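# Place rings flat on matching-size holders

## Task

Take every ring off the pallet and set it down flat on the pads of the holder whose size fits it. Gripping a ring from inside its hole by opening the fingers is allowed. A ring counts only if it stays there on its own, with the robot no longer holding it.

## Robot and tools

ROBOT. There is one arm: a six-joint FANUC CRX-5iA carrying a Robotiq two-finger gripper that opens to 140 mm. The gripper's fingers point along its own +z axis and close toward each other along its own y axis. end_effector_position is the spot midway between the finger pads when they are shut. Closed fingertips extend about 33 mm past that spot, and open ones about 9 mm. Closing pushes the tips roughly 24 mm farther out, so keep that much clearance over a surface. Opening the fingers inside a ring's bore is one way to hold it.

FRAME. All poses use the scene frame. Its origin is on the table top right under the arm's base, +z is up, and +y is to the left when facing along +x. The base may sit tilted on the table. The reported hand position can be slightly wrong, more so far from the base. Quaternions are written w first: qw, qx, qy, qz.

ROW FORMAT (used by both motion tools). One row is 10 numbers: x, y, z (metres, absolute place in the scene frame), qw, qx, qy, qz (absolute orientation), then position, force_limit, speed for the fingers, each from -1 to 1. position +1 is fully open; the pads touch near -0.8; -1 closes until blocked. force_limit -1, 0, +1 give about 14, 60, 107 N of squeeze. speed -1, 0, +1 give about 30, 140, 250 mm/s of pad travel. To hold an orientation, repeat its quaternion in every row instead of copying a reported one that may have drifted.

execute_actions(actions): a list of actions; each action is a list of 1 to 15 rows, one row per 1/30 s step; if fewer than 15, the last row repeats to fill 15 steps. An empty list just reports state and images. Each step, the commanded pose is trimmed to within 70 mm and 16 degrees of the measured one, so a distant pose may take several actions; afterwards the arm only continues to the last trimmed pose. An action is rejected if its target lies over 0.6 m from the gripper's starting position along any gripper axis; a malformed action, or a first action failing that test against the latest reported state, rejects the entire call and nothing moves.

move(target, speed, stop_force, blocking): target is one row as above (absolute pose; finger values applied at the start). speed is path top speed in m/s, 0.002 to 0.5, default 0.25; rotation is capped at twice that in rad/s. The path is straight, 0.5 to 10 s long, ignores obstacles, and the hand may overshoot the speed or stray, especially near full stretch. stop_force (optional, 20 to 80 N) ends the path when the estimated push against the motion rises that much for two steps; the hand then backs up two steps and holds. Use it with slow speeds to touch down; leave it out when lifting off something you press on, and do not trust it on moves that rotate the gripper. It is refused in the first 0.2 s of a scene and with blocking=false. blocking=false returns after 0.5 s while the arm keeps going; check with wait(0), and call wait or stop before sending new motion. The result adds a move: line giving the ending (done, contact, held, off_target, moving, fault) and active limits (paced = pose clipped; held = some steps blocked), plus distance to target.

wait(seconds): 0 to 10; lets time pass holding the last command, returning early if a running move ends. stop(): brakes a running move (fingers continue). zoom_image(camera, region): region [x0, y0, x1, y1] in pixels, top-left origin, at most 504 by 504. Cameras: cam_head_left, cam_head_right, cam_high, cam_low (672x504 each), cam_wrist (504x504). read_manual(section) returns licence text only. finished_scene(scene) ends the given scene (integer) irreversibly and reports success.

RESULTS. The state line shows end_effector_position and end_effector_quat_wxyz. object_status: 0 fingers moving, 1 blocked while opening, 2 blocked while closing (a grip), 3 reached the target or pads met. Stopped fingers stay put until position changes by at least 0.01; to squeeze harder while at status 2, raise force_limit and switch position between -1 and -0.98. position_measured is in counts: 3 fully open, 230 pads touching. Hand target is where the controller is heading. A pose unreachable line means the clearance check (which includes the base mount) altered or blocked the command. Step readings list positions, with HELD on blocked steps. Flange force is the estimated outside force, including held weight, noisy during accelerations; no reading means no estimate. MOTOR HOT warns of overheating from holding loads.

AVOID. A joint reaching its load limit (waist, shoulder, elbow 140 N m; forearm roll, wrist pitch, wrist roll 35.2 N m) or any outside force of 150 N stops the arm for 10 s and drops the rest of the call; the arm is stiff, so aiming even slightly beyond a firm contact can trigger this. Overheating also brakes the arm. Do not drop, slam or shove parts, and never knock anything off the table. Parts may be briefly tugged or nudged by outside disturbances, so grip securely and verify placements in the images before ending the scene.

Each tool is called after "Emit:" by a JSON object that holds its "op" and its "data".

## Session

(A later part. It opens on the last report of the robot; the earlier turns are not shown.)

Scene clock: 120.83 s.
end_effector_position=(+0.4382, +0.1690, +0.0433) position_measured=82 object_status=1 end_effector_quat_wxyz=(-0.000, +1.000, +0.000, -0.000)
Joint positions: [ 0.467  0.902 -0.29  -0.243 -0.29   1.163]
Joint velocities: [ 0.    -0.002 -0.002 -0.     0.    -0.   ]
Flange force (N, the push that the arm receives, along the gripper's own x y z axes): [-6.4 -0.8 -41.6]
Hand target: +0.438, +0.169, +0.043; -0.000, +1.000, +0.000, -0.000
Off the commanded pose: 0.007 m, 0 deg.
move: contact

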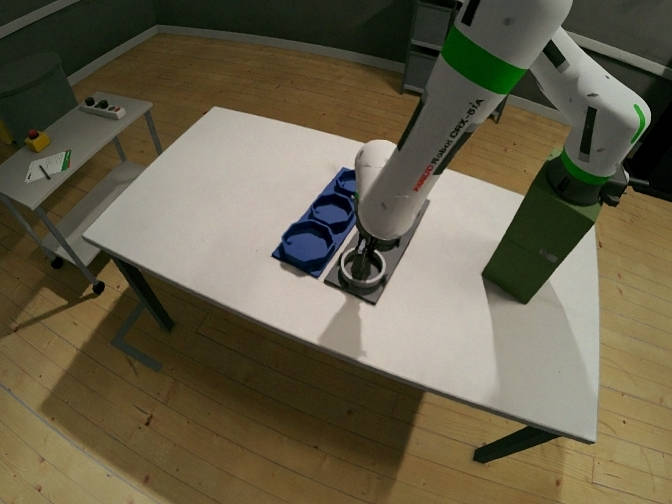

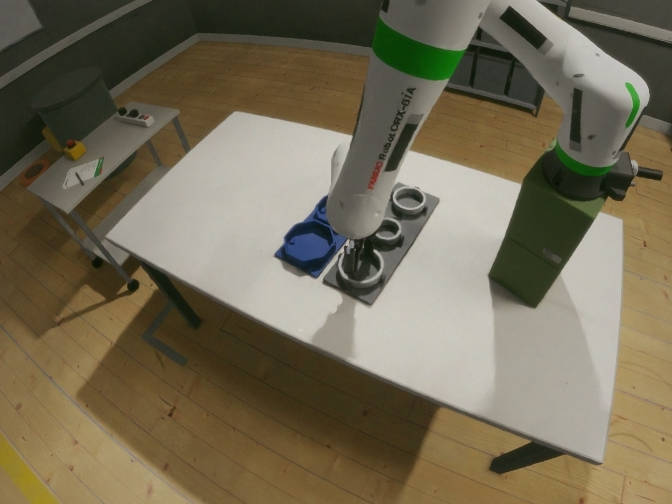

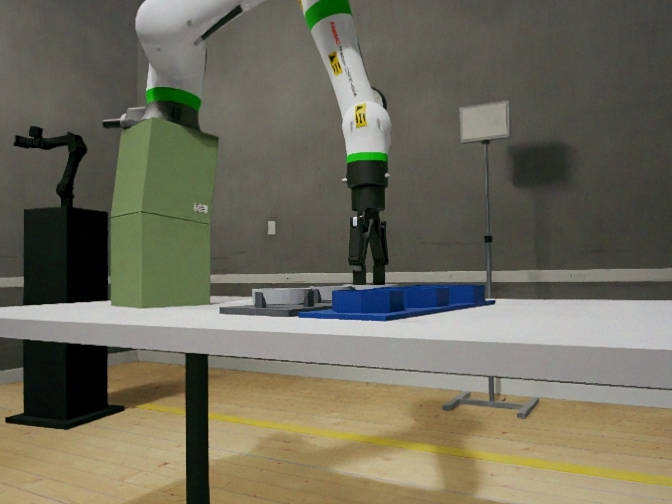

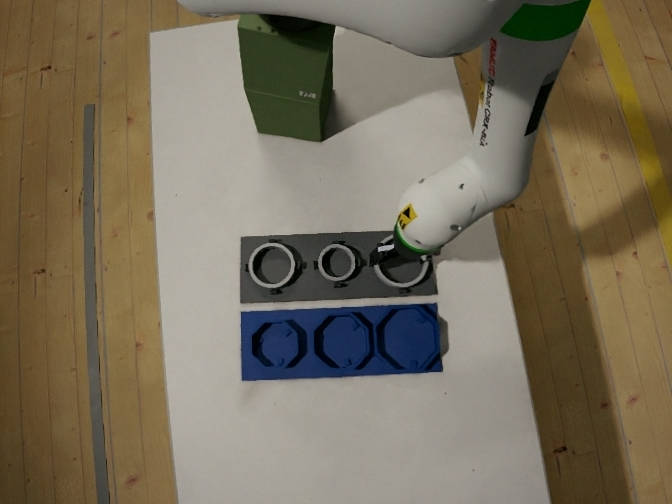

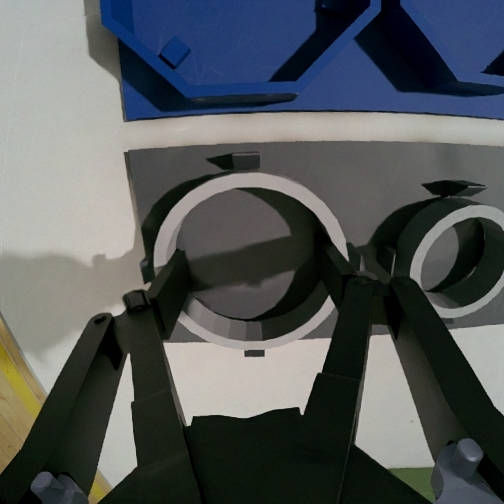

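Emit:
{"op": "execute_actions", "data": {"actions": [[[0.4383,0.169,0.044,0,1,0,0,0.1,0,-0.6]],[[0.4383,0.169,0.044,0,1,0,0,0.1,0,-0.6]]]}}

Emit:
{"op": "move", "data": {"target": [0.4383,0.169,0.14,0,1,0,0,0.1,0,-0.6], "speed": 0.1}}

Emit:
{"op": "zoom_image", "data": {"camera": "cam_high", "region": [180,220,420,340]}}

Scene clock: 130.57 s.
end_effector_position=(+0.4383, +0.1690, +0.0440) position_measured=117 object_status=3 end_effector_quat_wxyz=(+0.000, +1.000, -0.000, +0.000)
Joint positions: [ 0.467  0.9   -0.291 -0.242 -0.29   1.162]
Joint velocities: [-0.001 -0.    -0.001  0.001  0.     0.   ]
Flange force (N, the push that the arm receives, along the gripper's own x y z axes): [1.3 -1.9 -1.5]
Flange force at the end of the 1st action (N, along the gripper's axes at the end of the call): [1.5 -1.2 -1.5]
Hand target: +0.438, +0.169, +0.044; +0.000, +1.000, -0.000, +0.000
Off the commanded pose: 0.000 m, 0 deg.
Step readings (end_effector_position; steps 1 to 15: 1st action; 16 to 30: 2nd action):
0: (+0.4383, +0.1690, +0.0435)
1: (+0.4383, +0.1691, +0.0435)
2: (+0.4384, +0.1691, +0.0438)
4: (+0.4384, +0.1691, +0.0439)
8: (+0.4383, +0.1690, +0.0440)
15: (+0.4383, +0.1690, +0.0440)
16: (+0.4383, +0.1690, +0.0440)
17: (+0.4383, +0.1690, +0.0440)
19: (+0.4383, +0.1690, +0.0440)
23: (+0.4383, +0.1690, +0.0440)
30: end_effector_position above

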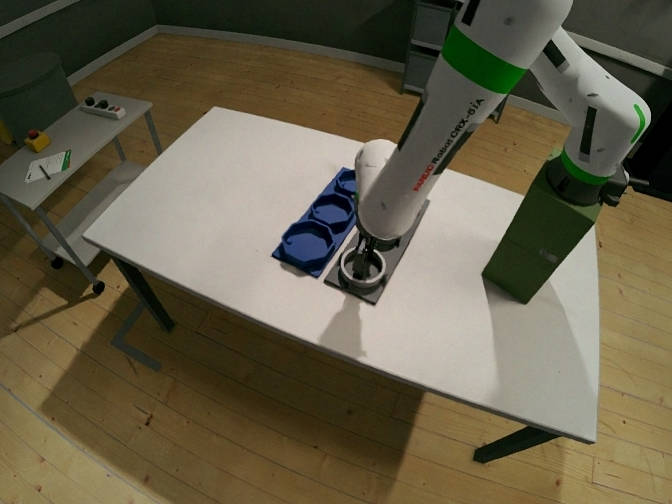

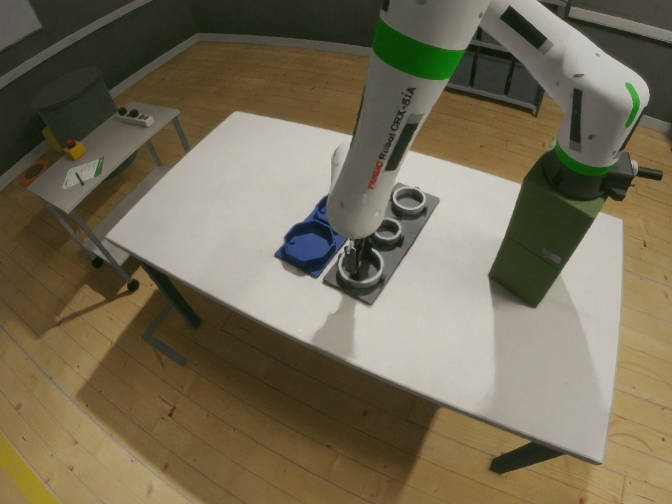

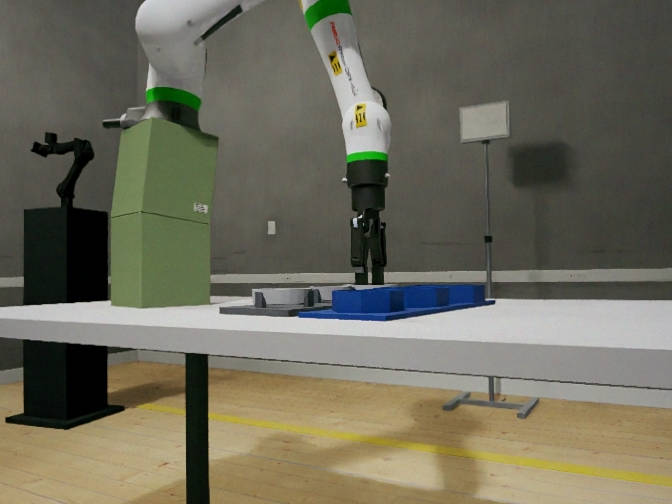

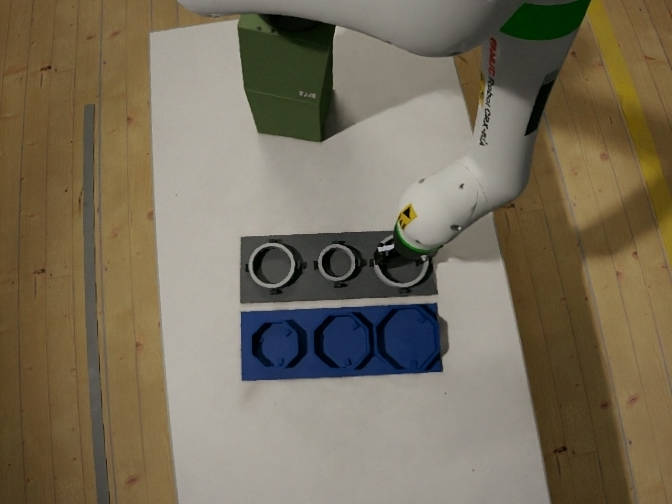

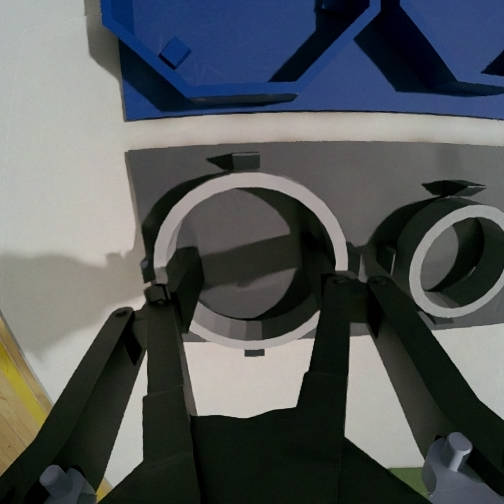

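Scene clock: 131.83 s.
end_effector_position=(+0.4384, +0.1690, +0.1398) position_measured=117 object_status=3 end_effector_quat_wxyz=(+0.000, +1.000, -0.000, -0.000)
Joint positions: [ 0.457  0.66  -0.396 -0.17  -0.424  1.095]
Joint velocities: [-0.    -0.001 -0.001  0.    -0.    -0.001]
Flange force (N, the push that the arm receives, along the gripper's own x y z axes): [2.4 -1.9 -1.0]
Hand target: +0.438, +0.169, +0.140; +0.000, +1.000, +0.000, +0.000
Off the commanded pose: 0.000 m, 0 deg.
move: done

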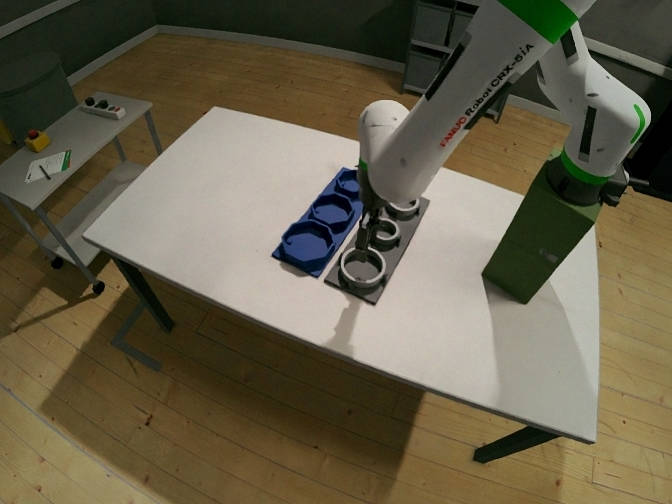

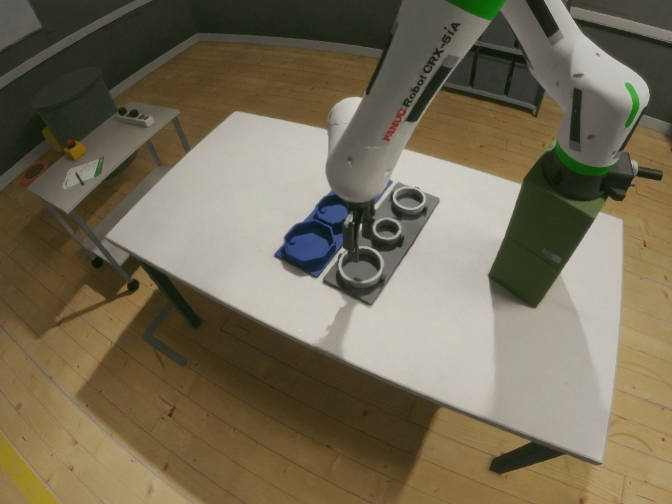

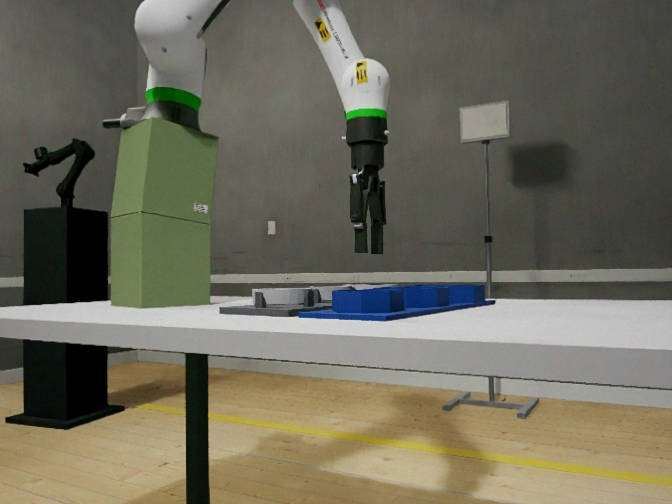

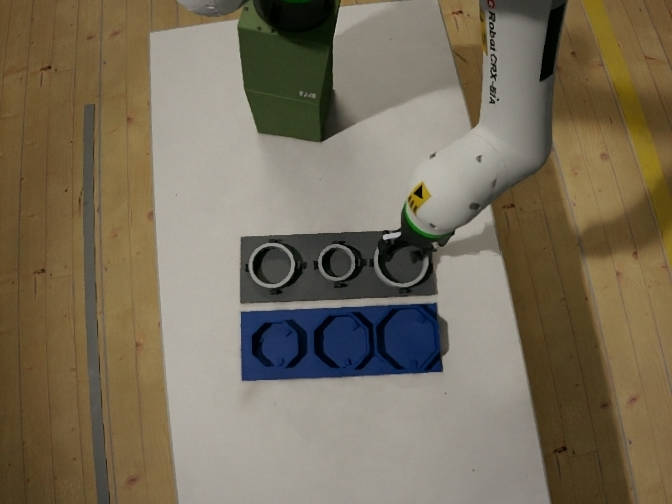

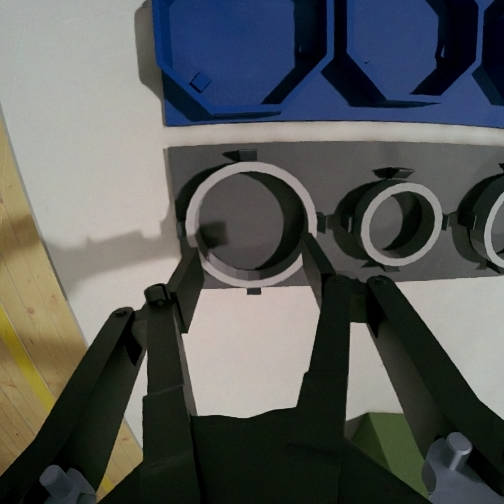

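Region (180, 220, 420, 340) of cam_high's 672x504 image, scaled by 2.100, with more detail than that image has.

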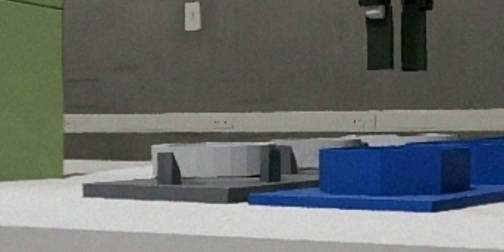

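Emit:
{"op": "finished_scene", "data": {"scene": 1}}

The scene is finished: the task was done.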